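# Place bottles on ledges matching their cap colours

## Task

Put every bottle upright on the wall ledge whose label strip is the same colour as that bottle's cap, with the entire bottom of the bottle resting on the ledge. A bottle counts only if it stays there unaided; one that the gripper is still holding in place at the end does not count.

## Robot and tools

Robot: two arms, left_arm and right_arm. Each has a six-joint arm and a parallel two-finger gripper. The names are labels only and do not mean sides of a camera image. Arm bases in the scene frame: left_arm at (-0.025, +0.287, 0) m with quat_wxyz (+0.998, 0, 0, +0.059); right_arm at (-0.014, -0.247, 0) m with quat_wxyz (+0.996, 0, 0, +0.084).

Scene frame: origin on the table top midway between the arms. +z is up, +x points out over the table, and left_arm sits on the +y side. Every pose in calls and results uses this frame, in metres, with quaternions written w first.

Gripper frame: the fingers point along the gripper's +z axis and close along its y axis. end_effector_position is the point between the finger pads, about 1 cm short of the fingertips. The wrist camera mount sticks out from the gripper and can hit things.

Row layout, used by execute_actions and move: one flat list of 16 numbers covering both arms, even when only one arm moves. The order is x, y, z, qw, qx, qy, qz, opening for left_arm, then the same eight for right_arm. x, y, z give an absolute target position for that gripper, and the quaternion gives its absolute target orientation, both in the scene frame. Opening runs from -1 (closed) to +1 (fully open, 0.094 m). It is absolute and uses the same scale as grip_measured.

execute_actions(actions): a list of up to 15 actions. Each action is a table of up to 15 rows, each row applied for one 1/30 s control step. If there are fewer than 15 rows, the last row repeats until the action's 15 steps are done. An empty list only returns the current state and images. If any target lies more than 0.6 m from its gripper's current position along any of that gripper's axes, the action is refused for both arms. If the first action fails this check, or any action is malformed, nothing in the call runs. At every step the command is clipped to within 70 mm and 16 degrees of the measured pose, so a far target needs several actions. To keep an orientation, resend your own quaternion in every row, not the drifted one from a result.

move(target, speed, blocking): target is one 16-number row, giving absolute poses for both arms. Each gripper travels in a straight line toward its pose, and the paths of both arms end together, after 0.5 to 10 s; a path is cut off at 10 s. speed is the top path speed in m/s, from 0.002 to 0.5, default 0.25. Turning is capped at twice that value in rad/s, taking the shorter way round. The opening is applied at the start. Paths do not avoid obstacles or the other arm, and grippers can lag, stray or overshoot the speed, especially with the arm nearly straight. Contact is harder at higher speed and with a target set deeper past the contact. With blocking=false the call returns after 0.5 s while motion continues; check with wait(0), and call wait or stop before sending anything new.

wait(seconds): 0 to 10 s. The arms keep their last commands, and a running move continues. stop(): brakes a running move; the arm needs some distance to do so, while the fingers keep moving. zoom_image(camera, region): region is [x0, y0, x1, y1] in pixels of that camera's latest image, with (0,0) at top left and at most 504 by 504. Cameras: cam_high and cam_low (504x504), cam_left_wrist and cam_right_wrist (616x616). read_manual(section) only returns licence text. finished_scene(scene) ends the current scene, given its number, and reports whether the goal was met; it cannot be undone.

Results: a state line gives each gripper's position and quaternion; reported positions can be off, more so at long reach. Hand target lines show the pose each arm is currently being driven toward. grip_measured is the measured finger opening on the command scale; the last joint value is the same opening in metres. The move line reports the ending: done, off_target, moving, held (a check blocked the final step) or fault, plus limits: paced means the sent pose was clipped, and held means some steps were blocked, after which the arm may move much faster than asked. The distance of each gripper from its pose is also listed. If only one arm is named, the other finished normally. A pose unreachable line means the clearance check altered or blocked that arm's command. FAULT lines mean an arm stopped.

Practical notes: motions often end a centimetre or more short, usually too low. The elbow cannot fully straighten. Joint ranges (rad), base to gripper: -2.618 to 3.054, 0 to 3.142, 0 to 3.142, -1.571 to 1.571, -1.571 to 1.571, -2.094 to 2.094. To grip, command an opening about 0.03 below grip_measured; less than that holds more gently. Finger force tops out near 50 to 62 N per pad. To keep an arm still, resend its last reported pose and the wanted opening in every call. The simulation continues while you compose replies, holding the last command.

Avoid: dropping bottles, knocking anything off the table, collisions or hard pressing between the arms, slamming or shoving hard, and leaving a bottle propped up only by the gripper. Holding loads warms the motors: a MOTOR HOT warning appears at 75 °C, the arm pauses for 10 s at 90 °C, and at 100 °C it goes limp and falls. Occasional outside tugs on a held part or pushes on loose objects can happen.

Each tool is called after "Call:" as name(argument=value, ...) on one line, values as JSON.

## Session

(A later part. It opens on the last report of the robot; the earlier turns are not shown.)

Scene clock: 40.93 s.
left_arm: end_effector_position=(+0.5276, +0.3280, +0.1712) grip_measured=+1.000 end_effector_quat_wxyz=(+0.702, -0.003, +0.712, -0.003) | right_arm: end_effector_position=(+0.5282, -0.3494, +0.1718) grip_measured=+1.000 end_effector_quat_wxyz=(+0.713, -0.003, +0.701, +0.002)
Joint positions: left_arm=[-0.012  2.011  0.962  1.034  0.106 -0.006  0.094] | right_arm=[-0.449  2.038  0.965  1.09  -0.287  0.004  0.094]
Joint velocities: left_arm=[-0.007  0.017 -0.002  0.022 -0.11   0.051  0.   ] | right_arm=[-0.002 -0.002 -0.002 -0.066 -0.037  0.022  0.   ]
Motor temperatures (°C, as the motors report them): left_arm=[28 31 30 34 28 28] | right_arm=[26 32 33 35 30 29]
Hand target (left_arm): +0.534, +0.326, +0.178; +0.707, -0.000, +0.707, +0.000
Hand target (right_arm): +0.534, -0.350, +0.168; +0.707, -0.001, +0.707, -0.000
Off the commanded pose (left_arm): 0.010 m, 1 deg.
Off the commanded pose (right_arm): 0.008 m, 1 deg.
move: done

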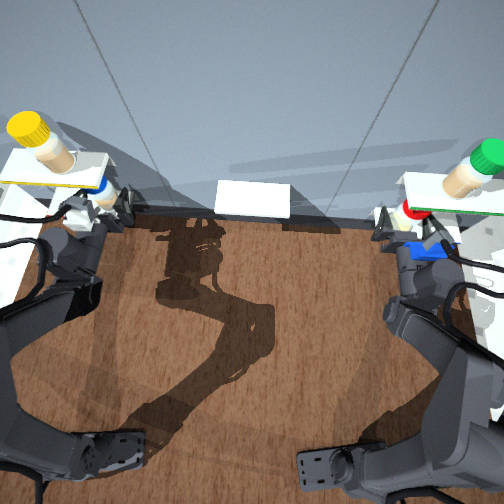

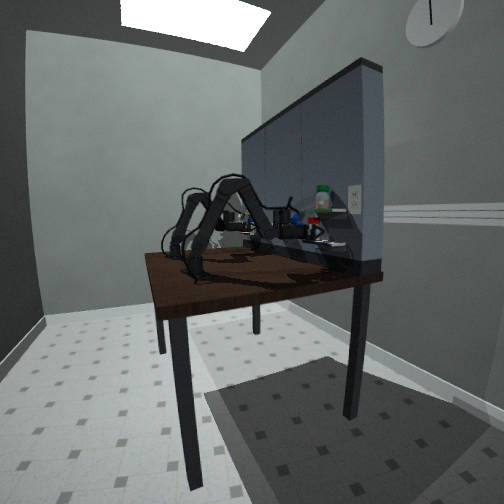

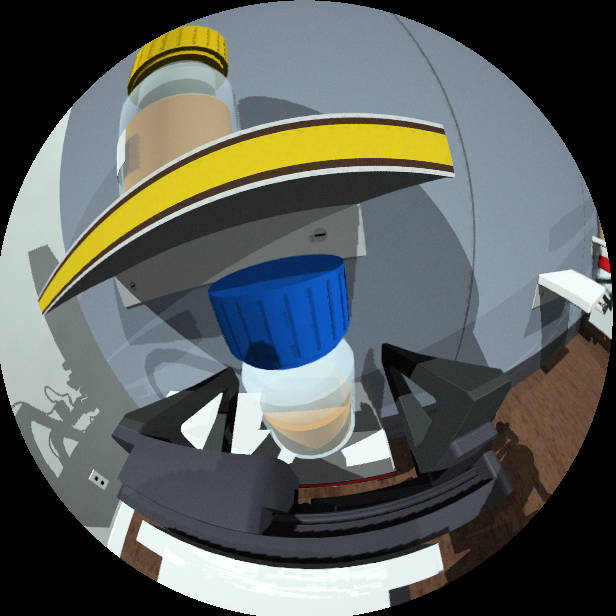

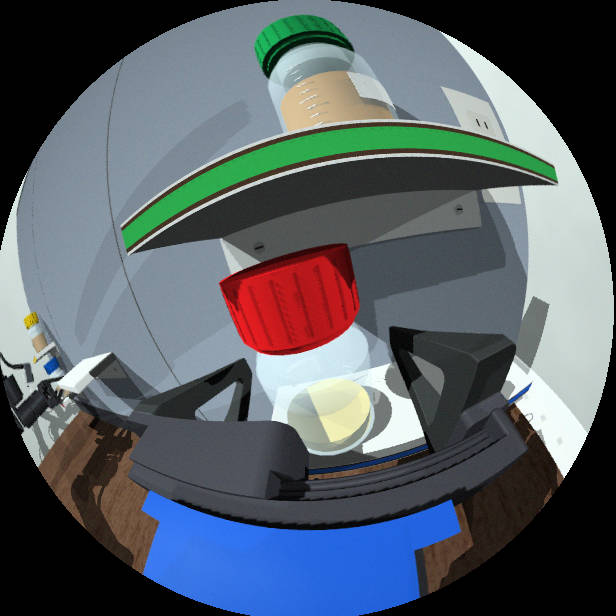

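Call:
execute_actions(actions=[[[0.534,0.327,0.178,0.707,0,0.707,0,0.8,0.535,-0.351,0.168,0.707,0,0.707,0,0.8],[0.534,0.327,0.178,0.707,0,0.707,0,0.6,0.535,-0.351,0.168,0.707,0,0.707,0,0.6],[0.534,0.327,0.178,0.707,0,0.707,0,0.45,0.535,-0.351,0.168,0.707,0,0.707,0,0.45],[0.534,0.327,0.178,0.707,0,0.707,0,0.35,0.535,-0.351,0.168,0.707,0,0.707,0,0.35],[0.534,0.327,0.178,0.707,0,0.707,0,0.28,0.535,-0.351,0.168,0.707,0,0.707,0,0.28],[0.534,0.327,0.178,0.707,0,0.707,0,0.23,0.535,-0.351,0.168,0.707,0,0.707,0,0.23],[0.534,0.327,0.178,0.707,0,0.707,0,0.19,0.535,-0.351,0.168,0.707,0,0.707,0,0.19],[0.534,0.327,0.178,0.707,0,0.707,0,0.16,0.535,-0.351,0.168,0.707,0,0.707,0,0.16],[0.534,0.327,0.178,0.707,0,0.707,0,0.135,0.535,-0.351,0.168,0.707,0,0.707,0,0.13]],[[0.534,0.327,0.181,0.709,0,0.705,0,0.135,0.535,-0.351,0.171,0.709,0,0.705,0,0.13],[0.534,0.327,0.184,0.712,0,0.702,0,0.135,0.535,-0.351,0.174,0.711,0,0.703,0,0.13],[0.534,0.327,0.187,0.714,0,0.70,0,0.135,0.535,-0.351,0.177,0.713,0,0.701,0,0.13],[0.533,0.327,0.19,0.717,0,0.697,0,0.135,0.534,-0.351,0.18,0.715,-0.002,0.699,-0.002,0.13],[0.533,0.327,0.193,0.719,0,0.695,0,0.135,0.534,-0.351,0.183,0.717,-0.002,0.697,-0.002,0.13],[0.533,0.327,0.196,0.722,0,0.692,0,0.135,0.534,-0.351,0.186,0.719,-0.003,0.695,-0.003,0.13],[0.532,0.327,0.199,0.724,0,0.69,0,0.135,0.533,-0.351,0.189,0.721,-0.004,0.693,-0.004,0.13],[0.532,0.327,0.202,0.727,0,0.687,0,0.135,0.533,-0.351,0.192,0.723,-0.004,0.691,-0.004,0.13],[0.532,0.327,0.205,0.729,0,0.684,0,0.135,0.533,-0.351,0.195,0.725,-0.005,0.689,-0.005,0.13],[0.531,0.327,0.208,0.732,0,0.681,0,0.135,0.532,-0.351,0.198,0.727,-0.005,0.687,-0.005,0.13],[0.531,0.327,0.211,0.734,0,0.679,0,0.135,0.532,-0.351,0.201,0.729,-0.006,0.685,-0.006,0.13],[0.53,0.327,0.214,0.737,0,0.676,0,0.135,0.531,-0.351,0.204,0.731,-0.006,0.682,-0.006,0.13]]])

Scene clock: 42.40 s.
left_arm: end_effector_position=(+0.5276, +0.3290, +0.1711) grip_measured=+0.182 end_effector_quat_wxyz=(+0.702, -0.004, +0.713, +0.000) | right_arm: end_effector_position=(+0.5273, -0.3497, +0.1752) grip_measured=+0.158 end_effector_quat_wxyz=(+0.710, -0.001, +0.704, +0.002)
Joint positions: left_arm=[-0.012  2.011  0.962  1.033  0.1   -0.003  0.056] | right_arm=[-0.449  2.019  0.965  1.064 -0.284  0.004  0.054]
Joint velocities: left_arm=[ 0.012 -0.002  0.002 -0.022  0.007  0.037 -0.   ] | right_arm=[-0.002 -0.056  0.007 -0.051 -0.007 -0.007  0.   ]
Motor temperatures (°C, as the motors report them): left_arm=[28 31 30 34 28 28] | right_arm=[26 32 33 35 30 29]
Hand target (left_arm): +0.529, +0.327, +0.213; +0.737, +0.000, +0.676, +0.001
Hand target (right_arm): +0.530, -0.351, +0.204; +0.731, -0.006, +0.682, -0.006
Off the commanded pose (left_arm): 0.043 m, 6 deg.
Off the commanded pose (right_arm): 0.029 m, 4 deg.

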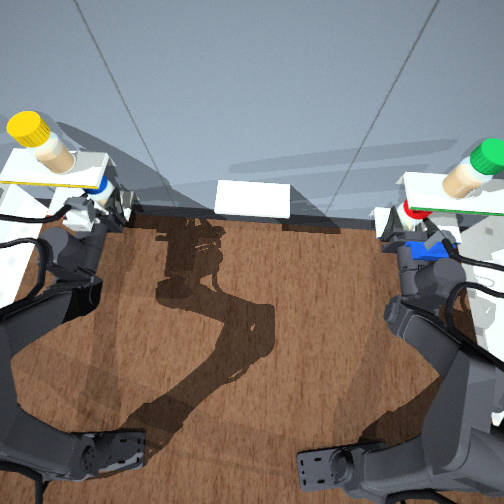

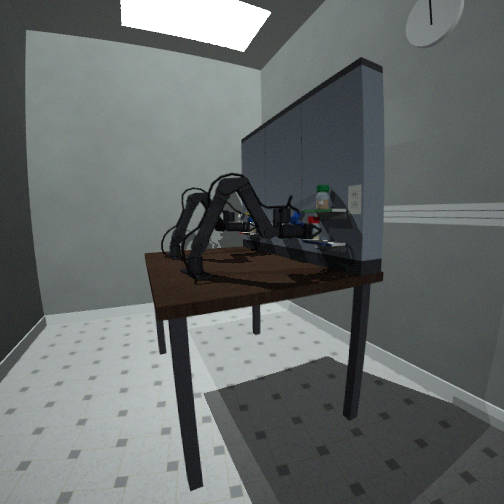

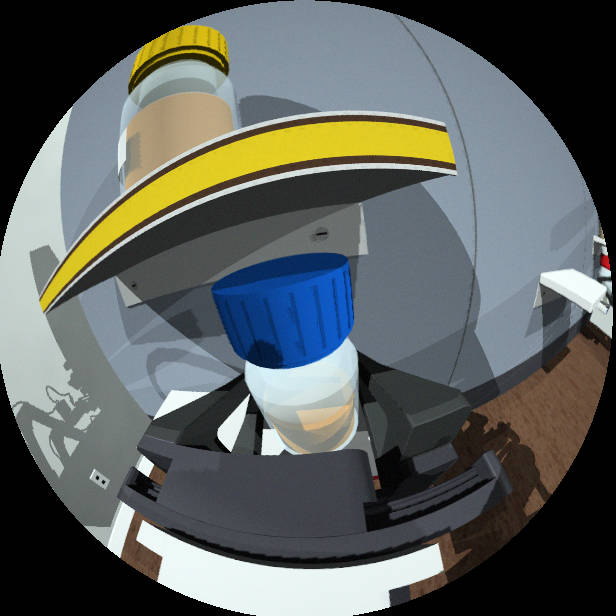

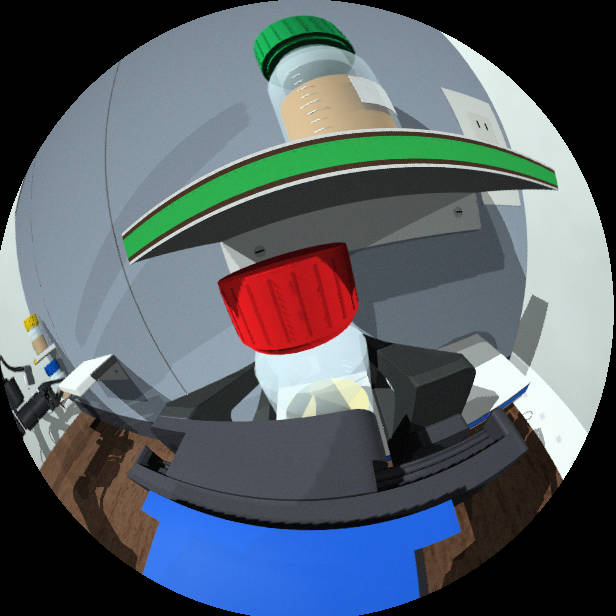

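Call:
execute_actions(actions=[[[0.53,0.327,0.216,0.738,0,0.675,0,0.135,0.531,-0.351,0.204,0.731,-0.006,0.682,-0.006,0.125],[0.529,0.327,0.218,0.739,0,0.674,0,0.135,0.53,-0.351,0.204,0.731,-0.006,0.682,-0.006,0.125],[0.528,0.327,0.22,0.74,0,0.673,0,0.135,0.529,-0.351,0.204,0.731,-0.006,0.682,-0.006,0.125],[0.527,0.327,0.222,0.741,0,0.672,0,0.135,0.528,-0.351,0.204,0.731,-0.006,0.682,-0.006,0.125],[0.525,0.327,0.222,0.741,0,0.672,0,0.135,0.526,-0.351,0.204,0.731,-0.006,0.682,-0.006,0.125],[0.523,0.327,0.222,0.741,0,0.672,0,0.135,0.524,-0.351,0.204,0.731,-0.006,0.682,-0.006,0.125],[0.521,0.327,0.222,0.741,0,0.672,0,0.135,0.522,-0.351,0.204,0.731,-0.006,0.682,-0.006,0.125],[0.519,0.327,0.222,0.741,0,0.672,0,0.135,0.52,-0.351,0.204,0.731,-0.006,0.682,-0.006,0.125],[0.517,0.327,0.222,0.741,0,0.672,0,0.135,0.518,-0.351,0.204,0.731,-0.006,0.682,-0.006,0.125],[0.515,0.327,0.222,0.741,0,0.672,0,0.135,0.516,-0.351,0.204,0.731,-0.006,0.682,-0.006,0.125],[0.513,0.327,0.222,0.741,0,0.672,0,0.135,0.514,-0.351,0.204,0.731,-0.006,0.682,-0.006,0.125],[0.511,0.327,0.222,0.741,0,0.672,0,0.135,0.512,-0.351,0.204,0.731,-0.006,0.682,-0.006,0.125]]])

Scene clock: 43.37 s.
left_arm: end_effector_position=(+0.5171, +0.3279, +0.1905) grip_measured=+0.182 end_effector_quat_wxyz=(+0.711, -0.003, +0.704, +0.001) | right_arm: end_effector_position=(+0.5191, -0.3473, +0.1919) grip_measured=+0.158 end_effector_quat_wxyz=(+0.719, -0.004, +0.695, -0.001)
Joint positions: left_arm=[-0.012  1.943  0.927  1.025  0.1   -0.003  0.056] | right_arm=[-0.449  1.966  0.936  1.065 -0.285  0.004  0.054]
Joint velocities: left_arm=[ 0.002 -0.042 -0.085 -0.007 -0.11  -0.007  0.   ] | right_arm=[-0.007 -0.056 -0.076  0.051  0.007  0.007 -0.   ]
Motor temperatures (°C, as the motors report them): left_arm=[28 31 30 34 28 28] | right_arm=[26 32 33 36 30 29]
Hand target (left_arm): +0.512, +0.327, +0.221; +0.740, +0.000, +0.672, +0.001
Hand target (right_arm): +0.513, -0.351, +0.204; +0.731, -0.006, +0.682, -0.006
Off the commanded pose (left_arm): 0.032 m, 5 deg.
Off the commanded pose (right_arm): 0.014 m, 2 deg.

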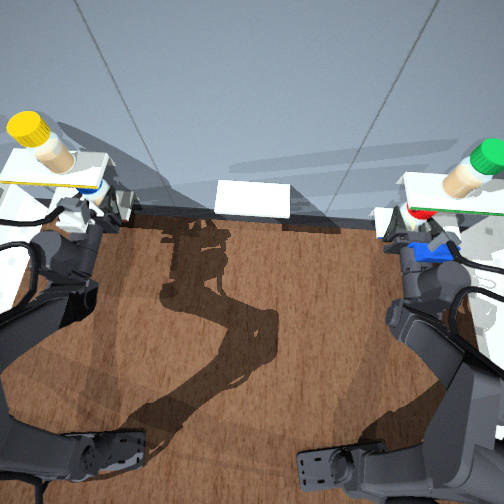

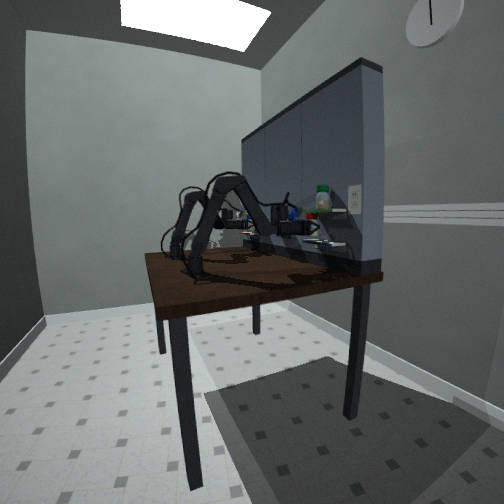

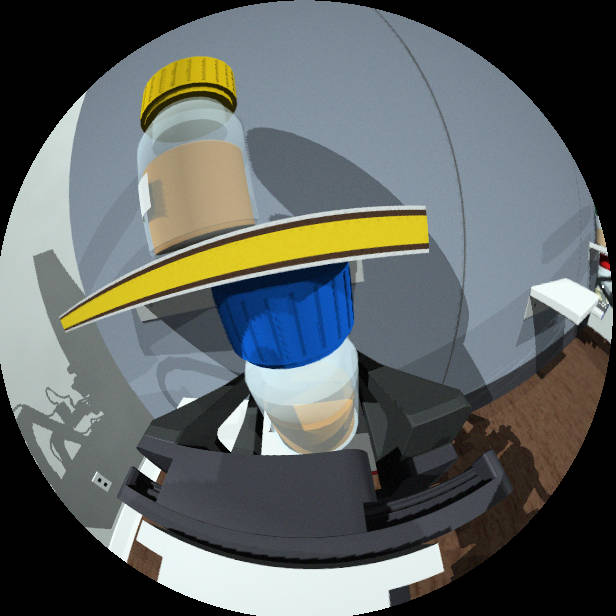

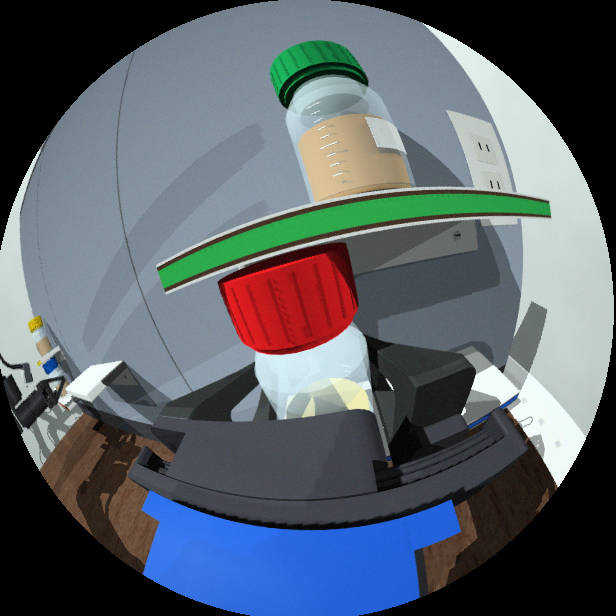

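Call:
execute_actions(actions=[[[0.509,0.327,0.219,0.74,0,0.673,0,0.135,0.51,-0.351,0.201,0.73,-0.006,0.683,-0.006,0.125],[0.506,0.327,0.216,0.739,0,0.674,0,0.135,0.507,-0.351,0.198,0.728,-0.006,0.685,-0.006,0.125],[0.502,0.327,0.214,0.738,0,0.675,0,0.135,0.503,-0.351,0.196,0.726,-0.005,0.687,-0.005,0.125],[0.498,0.327,0.212,0.737,0,0.676,0,0.135,0.499,-0.351,0.194,0.725,-0.005,0.688,-0.005,0.125],[0.493,0.327,0.212,0.737,0,0.676,0,0.135,0.494,-0.351,0.194,0.725,-0.005,0.688,-0.005,0.125],[0.488,0.327,0.212,0.737,0,0.676,0,0.135,0.489,-0.351,0.194,0.725,-0.005,0.688,-0.005,0.125],[0.483,0.327,0.212,0.737,0,0.676,0,0.135,0.484,-0.351,0.194,0.725,-0.005,0.688,-0.005,0.125],[0.478,0.327,0.212,0.737,0,0.676,0,0.135,0.479,-0.351,0.194,0.725,-0.005,0.688,-0.005,0.125],[0.473,0.327,0.212,0.737,0,0.676,0,0.135,0.474,-0.351,0.194,0.725,-0.005,0.688,-0.005,0.125],[0.468,0.327,0.212,0.737,0,0.676,0,0.135,0.469,-0.351,0.194,0.725,-0.005,0.688,-0.005,0.125],[0.463,0.327,0.212,0.737,0,0.676,0,0.135,0.464,-0.351,0.194,0.725,-0.005,0.688,-0.005,0.125],[0.458,0.327,0.212,0.737,0,0.676,0,0.135,0.459,-0.351,0.194,0.725,-0.005,0.688,-0.005,0.125],[0.453,0.327,0.212,0.737,0,0.676,0,0.135,0.454,-0.351,0.194,0.725,-0.005,0.688,-0.005,0.125],[0.447,0.327,0.212,0.737,0,0.676,0,0.135,0.448,-0.351,0.194,0.725,-0.005,0.688,-0.005,0.125],[0.44,0.327,0.212,0.737,0,0.676,0,0.135,0.442,-0.351,0.194,0.725,-0.005,0.688,-0.005,0.125]]])

Scene clock: 44.30 s.
left_arm: end_effector_position=(+0.4607, +0.3243, +0.1701) grip_measured=+0.182 end_effector_quat_wxyz=(+0.692, -0.003, +0.721, -0.002) | right_arm: end_effector_position=(+0.4598, -0.3532, +0.1744) grip_measured=+0.158 end_effector_quat_wxyz=(+0.704, +0.007, +0.710, -0.002)
Joint positions: left_arm=[-0.001  1.801  0.675  1.084  0.115 -0.003  0.056] | right_arm=[-0.51   1.825  0.686  1.131 -0.329  0.004  0.054]
Joint velocities: left_arm=[ 0.037 -0.344 -0.491  0.051  0.066  0.037 -0.   ] | right_arm=[-0.183 -0.491 -0.613  0.242 -0.227 -0.051  0.001]
Motor temperatures (°C, as the motors report them): left_arm=[28 31 30 35 28 28] | right_arm=[26 33 33 36 30 29]
Hand target (left_arm): +0.444, +0.327, +0.209; +0.736, +0.001, +0.677, +0.002
Hand target (right_arm): +0.445, -0.352, +0.193; +0.725, -0.005, +0.689, -0.006
Off the commanded pose (left_arm): 0.047 m, 7 deg.
Off the commanded pose (right_arm): 0.027 m, 4 deg.

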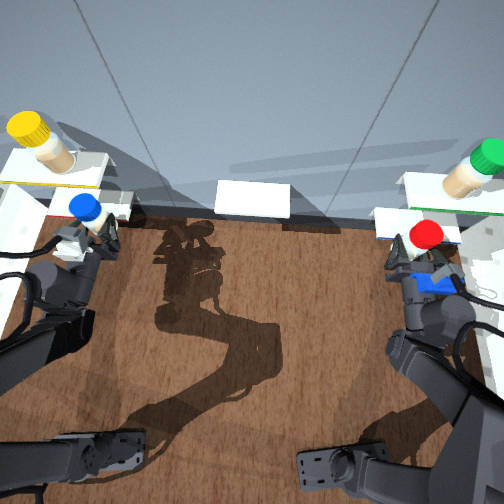

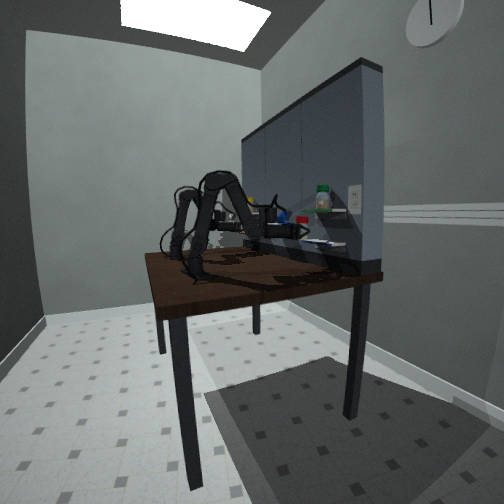

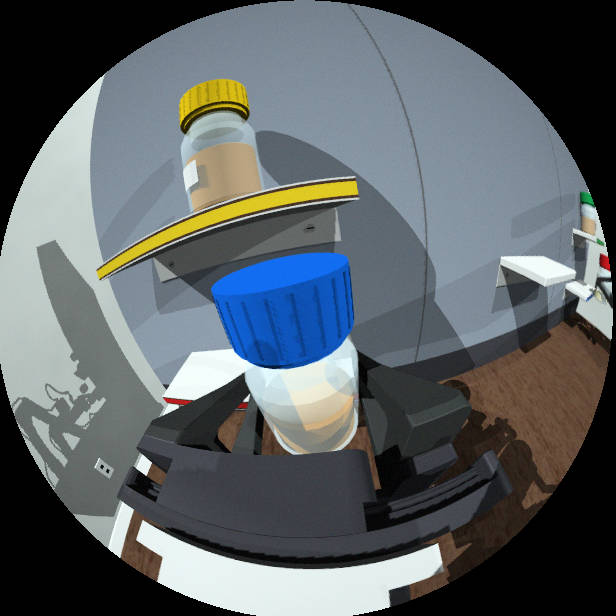

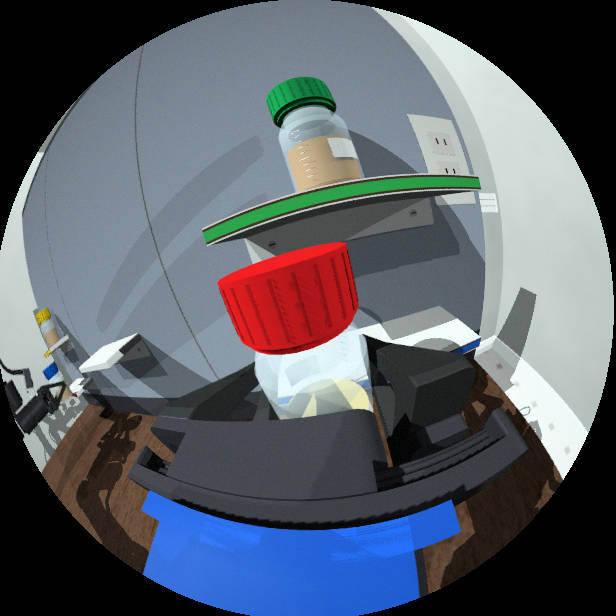

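Call:
move(target=[0.45,0.025,0.315,0.736,0.075,0.663,-0.108,0.135,0.43,0.01,0.08,0.57,-0.43,0.55,0.43,0.125], speed=0.3)

Scene clock: 47.30 s.
left_arm: end_effector_position=(+0.4462, +0.0275, +0.2824) grip_measured=+0.182 end_effector_quat_wxyz=(+0.711, +0.091, +0.691, -0.096) | right_arm: end_effector_position=(+0.4201, +0.0087, +0.0746) grip_measured=+0.159 end_effector_quat_wxyz=(+0.567, -0.427, +0.560, +0.428)
Joint positions: left_arm=[-0.738  1.75   1.089  0.693 -0.356  0.008  0.056] | right_arm=[ 0.042  2.395  1.041  1.373 -1.087  0.012  0.054]
Joint velocities: left_arm=[ 0.012 -0.007 -0.012 -0.066  0.007  0.007 -0.   ] | right_arm=[-0.002 -0.002 -0.022  0.022  0.11  -0.037  0.001]
Motor temperatures (°C, as the motors report them): left_arm=[28 31 30 35 28 28] | right_arm=[26 32 33 36 30 29]
Hand target (left_arm): +0.447, +0.027, +0.314; +0.738, +0.076, +0.662, -0.106
Hand target (right_arm): +0.425, +0.011, +0.080; +0.571, -0.432, +0.551, +0.429
Off the commanded pose (left_arm): 0.033 m, 5 deg.
Off the commanded pose (right_arm): 0.011 m, 1 deg.
move: off_target (left_arm, right_arm)

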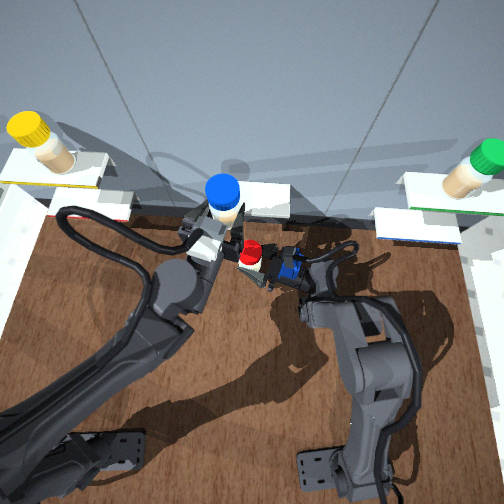

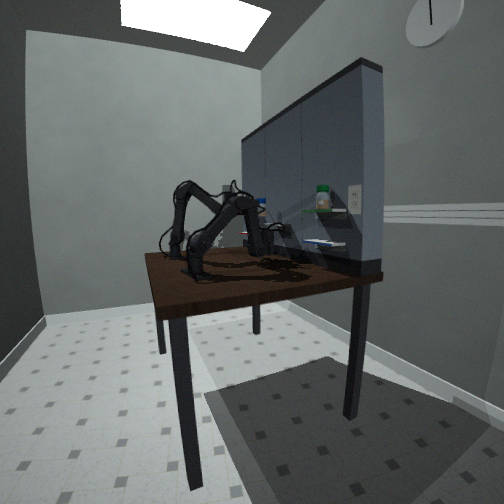

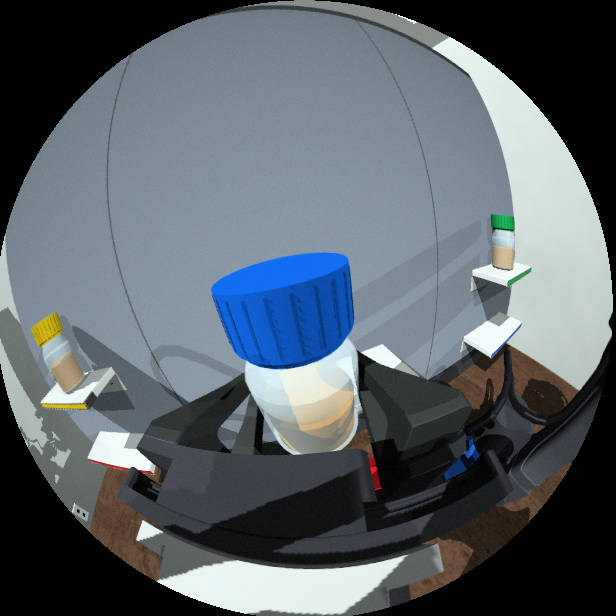

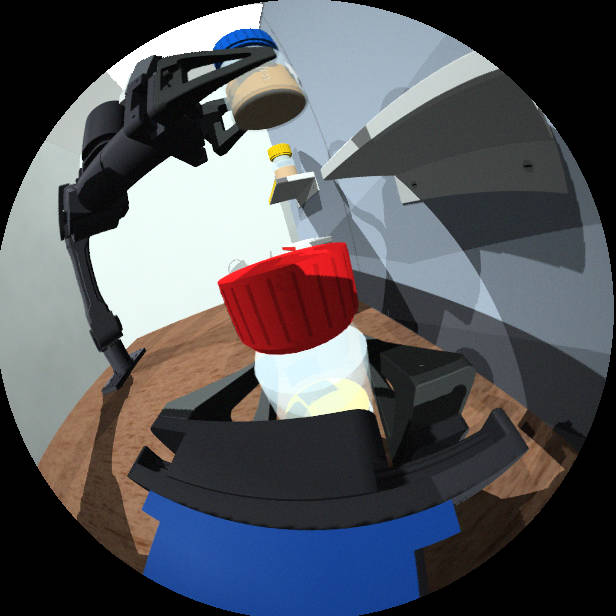

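Call:
execute_actions(actions=[[[0.451,0.025,0.315,0.736,0.075,0.663,-0.108,0.135,0.428,0.01,0.08,0.57,-0.43,0.55,0.43,0.125],[0.454,0.024,0.314,0.736,0.075,0.663,-0.108,0.135,0.428,0.01,0.079,0.57,-0.43,0.55,0.43,0.125],[0.458,0.022,0.313,0.736,0.075,0.663,-0.108,0.135,0.428,0.01,0.078,0.57,-0.43,0.55,0.43,0.125],[0.463,0.02,0.312,0.736,0.075,0.663,-0.108,0.135,0.428,0.01,0.077,0.57,-0.43,0.55,0.43,0.125],[0.468,0.018,0.311,0.736,0.075,0.663,-0.108,0.135,0.428,0.01,0.076,0.57,-0.43,0.55,0.43,0.125],[0.473,0.016,0.31,0.736,0.075,0.663,-0.108,0.135,0.428,0.01,0.075,0.57,-0.43,0.55,0.43,0.125],[0.478,0.015,0.309,0.736,0.075,0.663,-0.108,0.135,0.428,0.01,0.074,0.57,-0.43,0.55,0.43,0.125],[0.483,0.013,0.308,0.736,0.075,0.663,-0.108,0.135,0.428,0.01,0.073,0.57,-0.43,0.55,0.43,0.125],[0.488,0.011,0.307,0.736,0.075,0.663,-0.108,0.135,0.428,0.01,0.072,0.57,-0.43,0.55,0.43,0.125],[0.493,0.009,0.306,0.736,0.075,0.663,-0.108,0.135,0.428,0.01,0.071,0.57,-0.43,0.55,0.43,0.125],[0.498,0.007,0.305,0.736,0.075,0.663,-0.108,0.135,0.428,0.01,0.07,0.57,-0.43,0.55,0.43,0.125],[0.503,0.006,0.304,0.736,0.075,0.663,-0.108,0.135,0.428,0.01,0.069,0.57,-0.43,0.55,0.43,0.125],[0.508,0.004,0.303,0.736,0.075,0.663,-0.108,0.135,0.428,0.01,0.068,0.57,-0.43,0.55,0.43,0.125],[0.513,0.002,0.302,0.736,0.075,0.663,-0.108,0.135,0.428,0.01,0.067,0.57,-0.43,0.55,0.43,0.125],[0.518,0.0,0.301,0.736,0.075,0.663,-0.108,0.135,0.428,0.01,0.066,0.57,-0.43,0.55,0.43,0.125]],[[0.523,-0.001,0.30,0.736,0.075,0.663,-0.108,0.135,0.428,0.01,0.065,0.57,-0.43,0.55,0.43,0.125],[0.527,-0.003,0.299,0.736,0.075,0.663,-0.108,0.135,0.428,0.01,0.064,0.57,-0.43,0.55,0.43,0.125],[0.53,-0.004,0.298,0.736,0.075,0.663,-0.108,0.135,0.428,0.01,0.063,0.57,-0.43,0.55,0.43,0.125],[0.533,-0.005,0.297,0.736,0.075,0.663,-0.108,0.135,0.428,0.01,0.062,0.57,-0.43,0.55,0.43,0.125],[0.535,-0.005,0.296,0.736,0.075,0.663,-0.108,0.135,0.428,0.01,0.061,0.57,-0.43,0.55,0.43,0.125],[0.535,-0.005,0.294,0.736,0.075,0.663,-0.108,0.135,0.428,0.01,0.06,0.57,-0.43,0.55,0.43,0.125],[0.535,-0.005,0.292,0.736,0.075,0.663,-0.108,0.135,0.428,0.01,0.059,0.57,-0.43,0.55,0.43,0.125],[0.535,-0.005,0.29,0.736,0.075,0.663,-0.108,0.135,0.428,0.01,0.058,0.57,-0.43,0.55,0.43,0.125],[0.535,-0.005,0.288,0.736,0.075,0.663,-0.108,0.135,0.428,0.01,0.057,0.57,-0.43,0.55,0.43,0.125],[0.535,-0.005,0.286,0.735,0.076,0.664,-0.107,0.135,0.428,0.01,0.056,0.57,-0.43,0.55,0.43,0.125],[0.535,-0.005,0.284,0.734,0.076,0.666,-0.107,0.135,0.428,0.01,0.055,0.57,-0.43,0.55,0.43,0.125],[0.535,-0.005,0.282,0.733,0.077,0.667,-0.106,0.135,0.428,0.01,0.054,0.57,-0.43,0.55,0.43,0.125],[0.535,-0.005,0.28,0.732,0.078,0.668,-0.105,0.135,0.428,0.01,0.053,0.57,-0.43,0.55,0.43,0.125],[0.535,-0.005,0.278,0.73,0.079,0.67,-0.104,0.135,0.428,0.01,0.052,0.57,-0.43,0.55,0.43,0.125],[0.535,-0.005,0.276,0.729,0.08,0.671,-0.104,0.135,0.428,0.01,0.051,0.57,-0.43,0.55,0.43,0.125]],[[0.535,-0.005,0.274,0.727,0.081,0.673,-0.103,0.135,0.428,0.01,0.05,0.57,-0.43,0.55,0.43,0.125],[0.535,-0.005,0.272,0.726,0.082,0.675,-0.102,0.135,0.428,0.01,0.049,0.57,-0.43,0.55,0.43,0.125],[0.535,-0.005,0.27,0.724,0.083,0.677,-0.101,0.135,0.428,0.01,0.048,0.568,-0.43,0.552,0.43,0.125],[0.535,-0.005,0.267,0.722,0.084,0.679,-0.1,0.135,0.428,0.01,0.047,0.566,-0.43,0.554,0.43,0.125],[0.535,-0.005,0.264,0.72,0.085,0.681,-0.099,0.135,0.428,0.01,0.046,0.565,-0.43,0.556,0.43,0.125],[0.535,-0.005,0.261,0.718,0.086,0.683,-0.098,0.135,0.428,0.01,0.046,0.565,-0.43,0.556,0.43,0.125],[0.535,-0.005,0.258,0.716,0.087,0.685,-0.097,0.135,0.428,0.01,0.046,0.565,-0.43,0.556,0.43,0.125],[0.535,-0.005,0.255,0.714,0.088,0.688,-0.096,0.135,0.428,0.01,0.046,0.565,-0.43,0.556,0.43,0.125],[0.535,-0.005,0.252,0.712,0.089,0.69,-0.095,0.135,0.428,0.01,0.046,0.565,-0.43,0.556,0.43,0.125],[0.535,-0.005,0.249,0.71,0.09,0.692,-0.094,0.135,0.428,0.01,0.046,0.565,-0.43,0.556,0.43,0.125],[0.535,-0.005,0.246,0.708,0.091,0.694,-0.093,0.135,0.428,0.01,0.046,0.565,-0.43,0.556,0.43,0.125]]])

Scene clock: 49.67 s.
left_arm: end_effector_position=(+0.5317, -0.0069, +0.2431) grip_measured=+0.182 end_effector_quat_wxyz=(+0.702, +0.094, +0.700, -0.089) | right_arm: end_effector_position=(+0.4230, +0.0098, +0.0457) grip_measured=+0.159 end_effector_quat_wxyz=(+0.561, -0.426, +0.563, +0.433)
Joint positions: left_arm=[-0.693  2.115  1.46   0.657 -0.316  0.008  0.056] | right_arm=[ 0.042  2.499  1.087  1.423 -1.093  0.018  0.054]
Joint velocities: left_arm=[-0.002 -0.027 -0.002 -0.007  0.051  0.007  0.   ] | right_arm=[ 0.007  0.002  0.007 -0.022 -0.037 -0.051  0.001]
Motor temperatures (°C, as the motors report them): left_arm=[28 32 30 36 28 28] | right_arm=[26 33 33 36 30 29]
Hand target (left_arm): +0.535, -0.005, +0.246; +0.708, +0.091, +0.694, -0.093
Hand target (right_arm): +0.428, +0.010, +0.046; +0.566, -0.430, +0.557, +0.430
Off the commanded pose (left_arm): 0.005 m, 1 deg.
Off the commanded pose (right_arm): 0.005 m, 1 deg.

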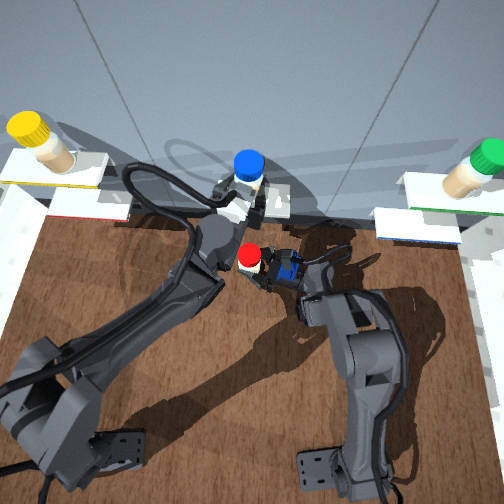

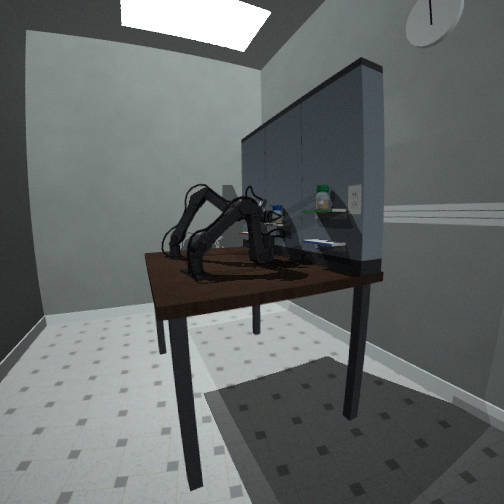

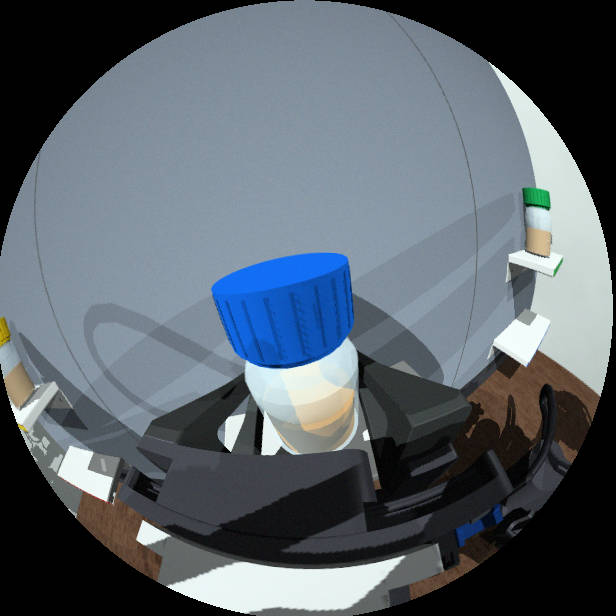

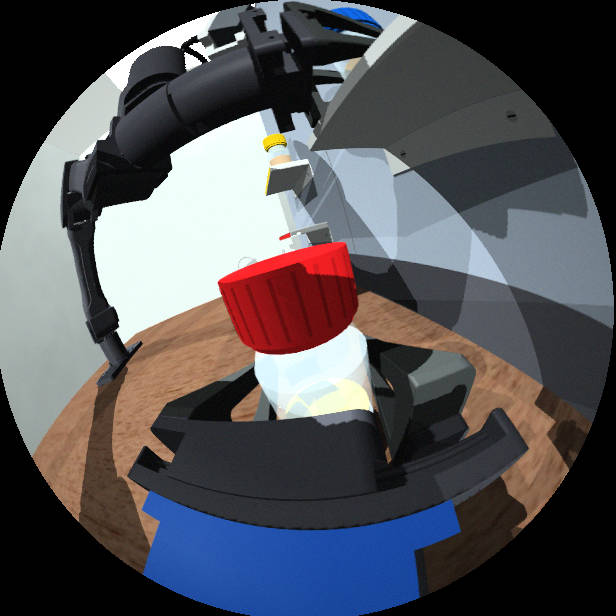

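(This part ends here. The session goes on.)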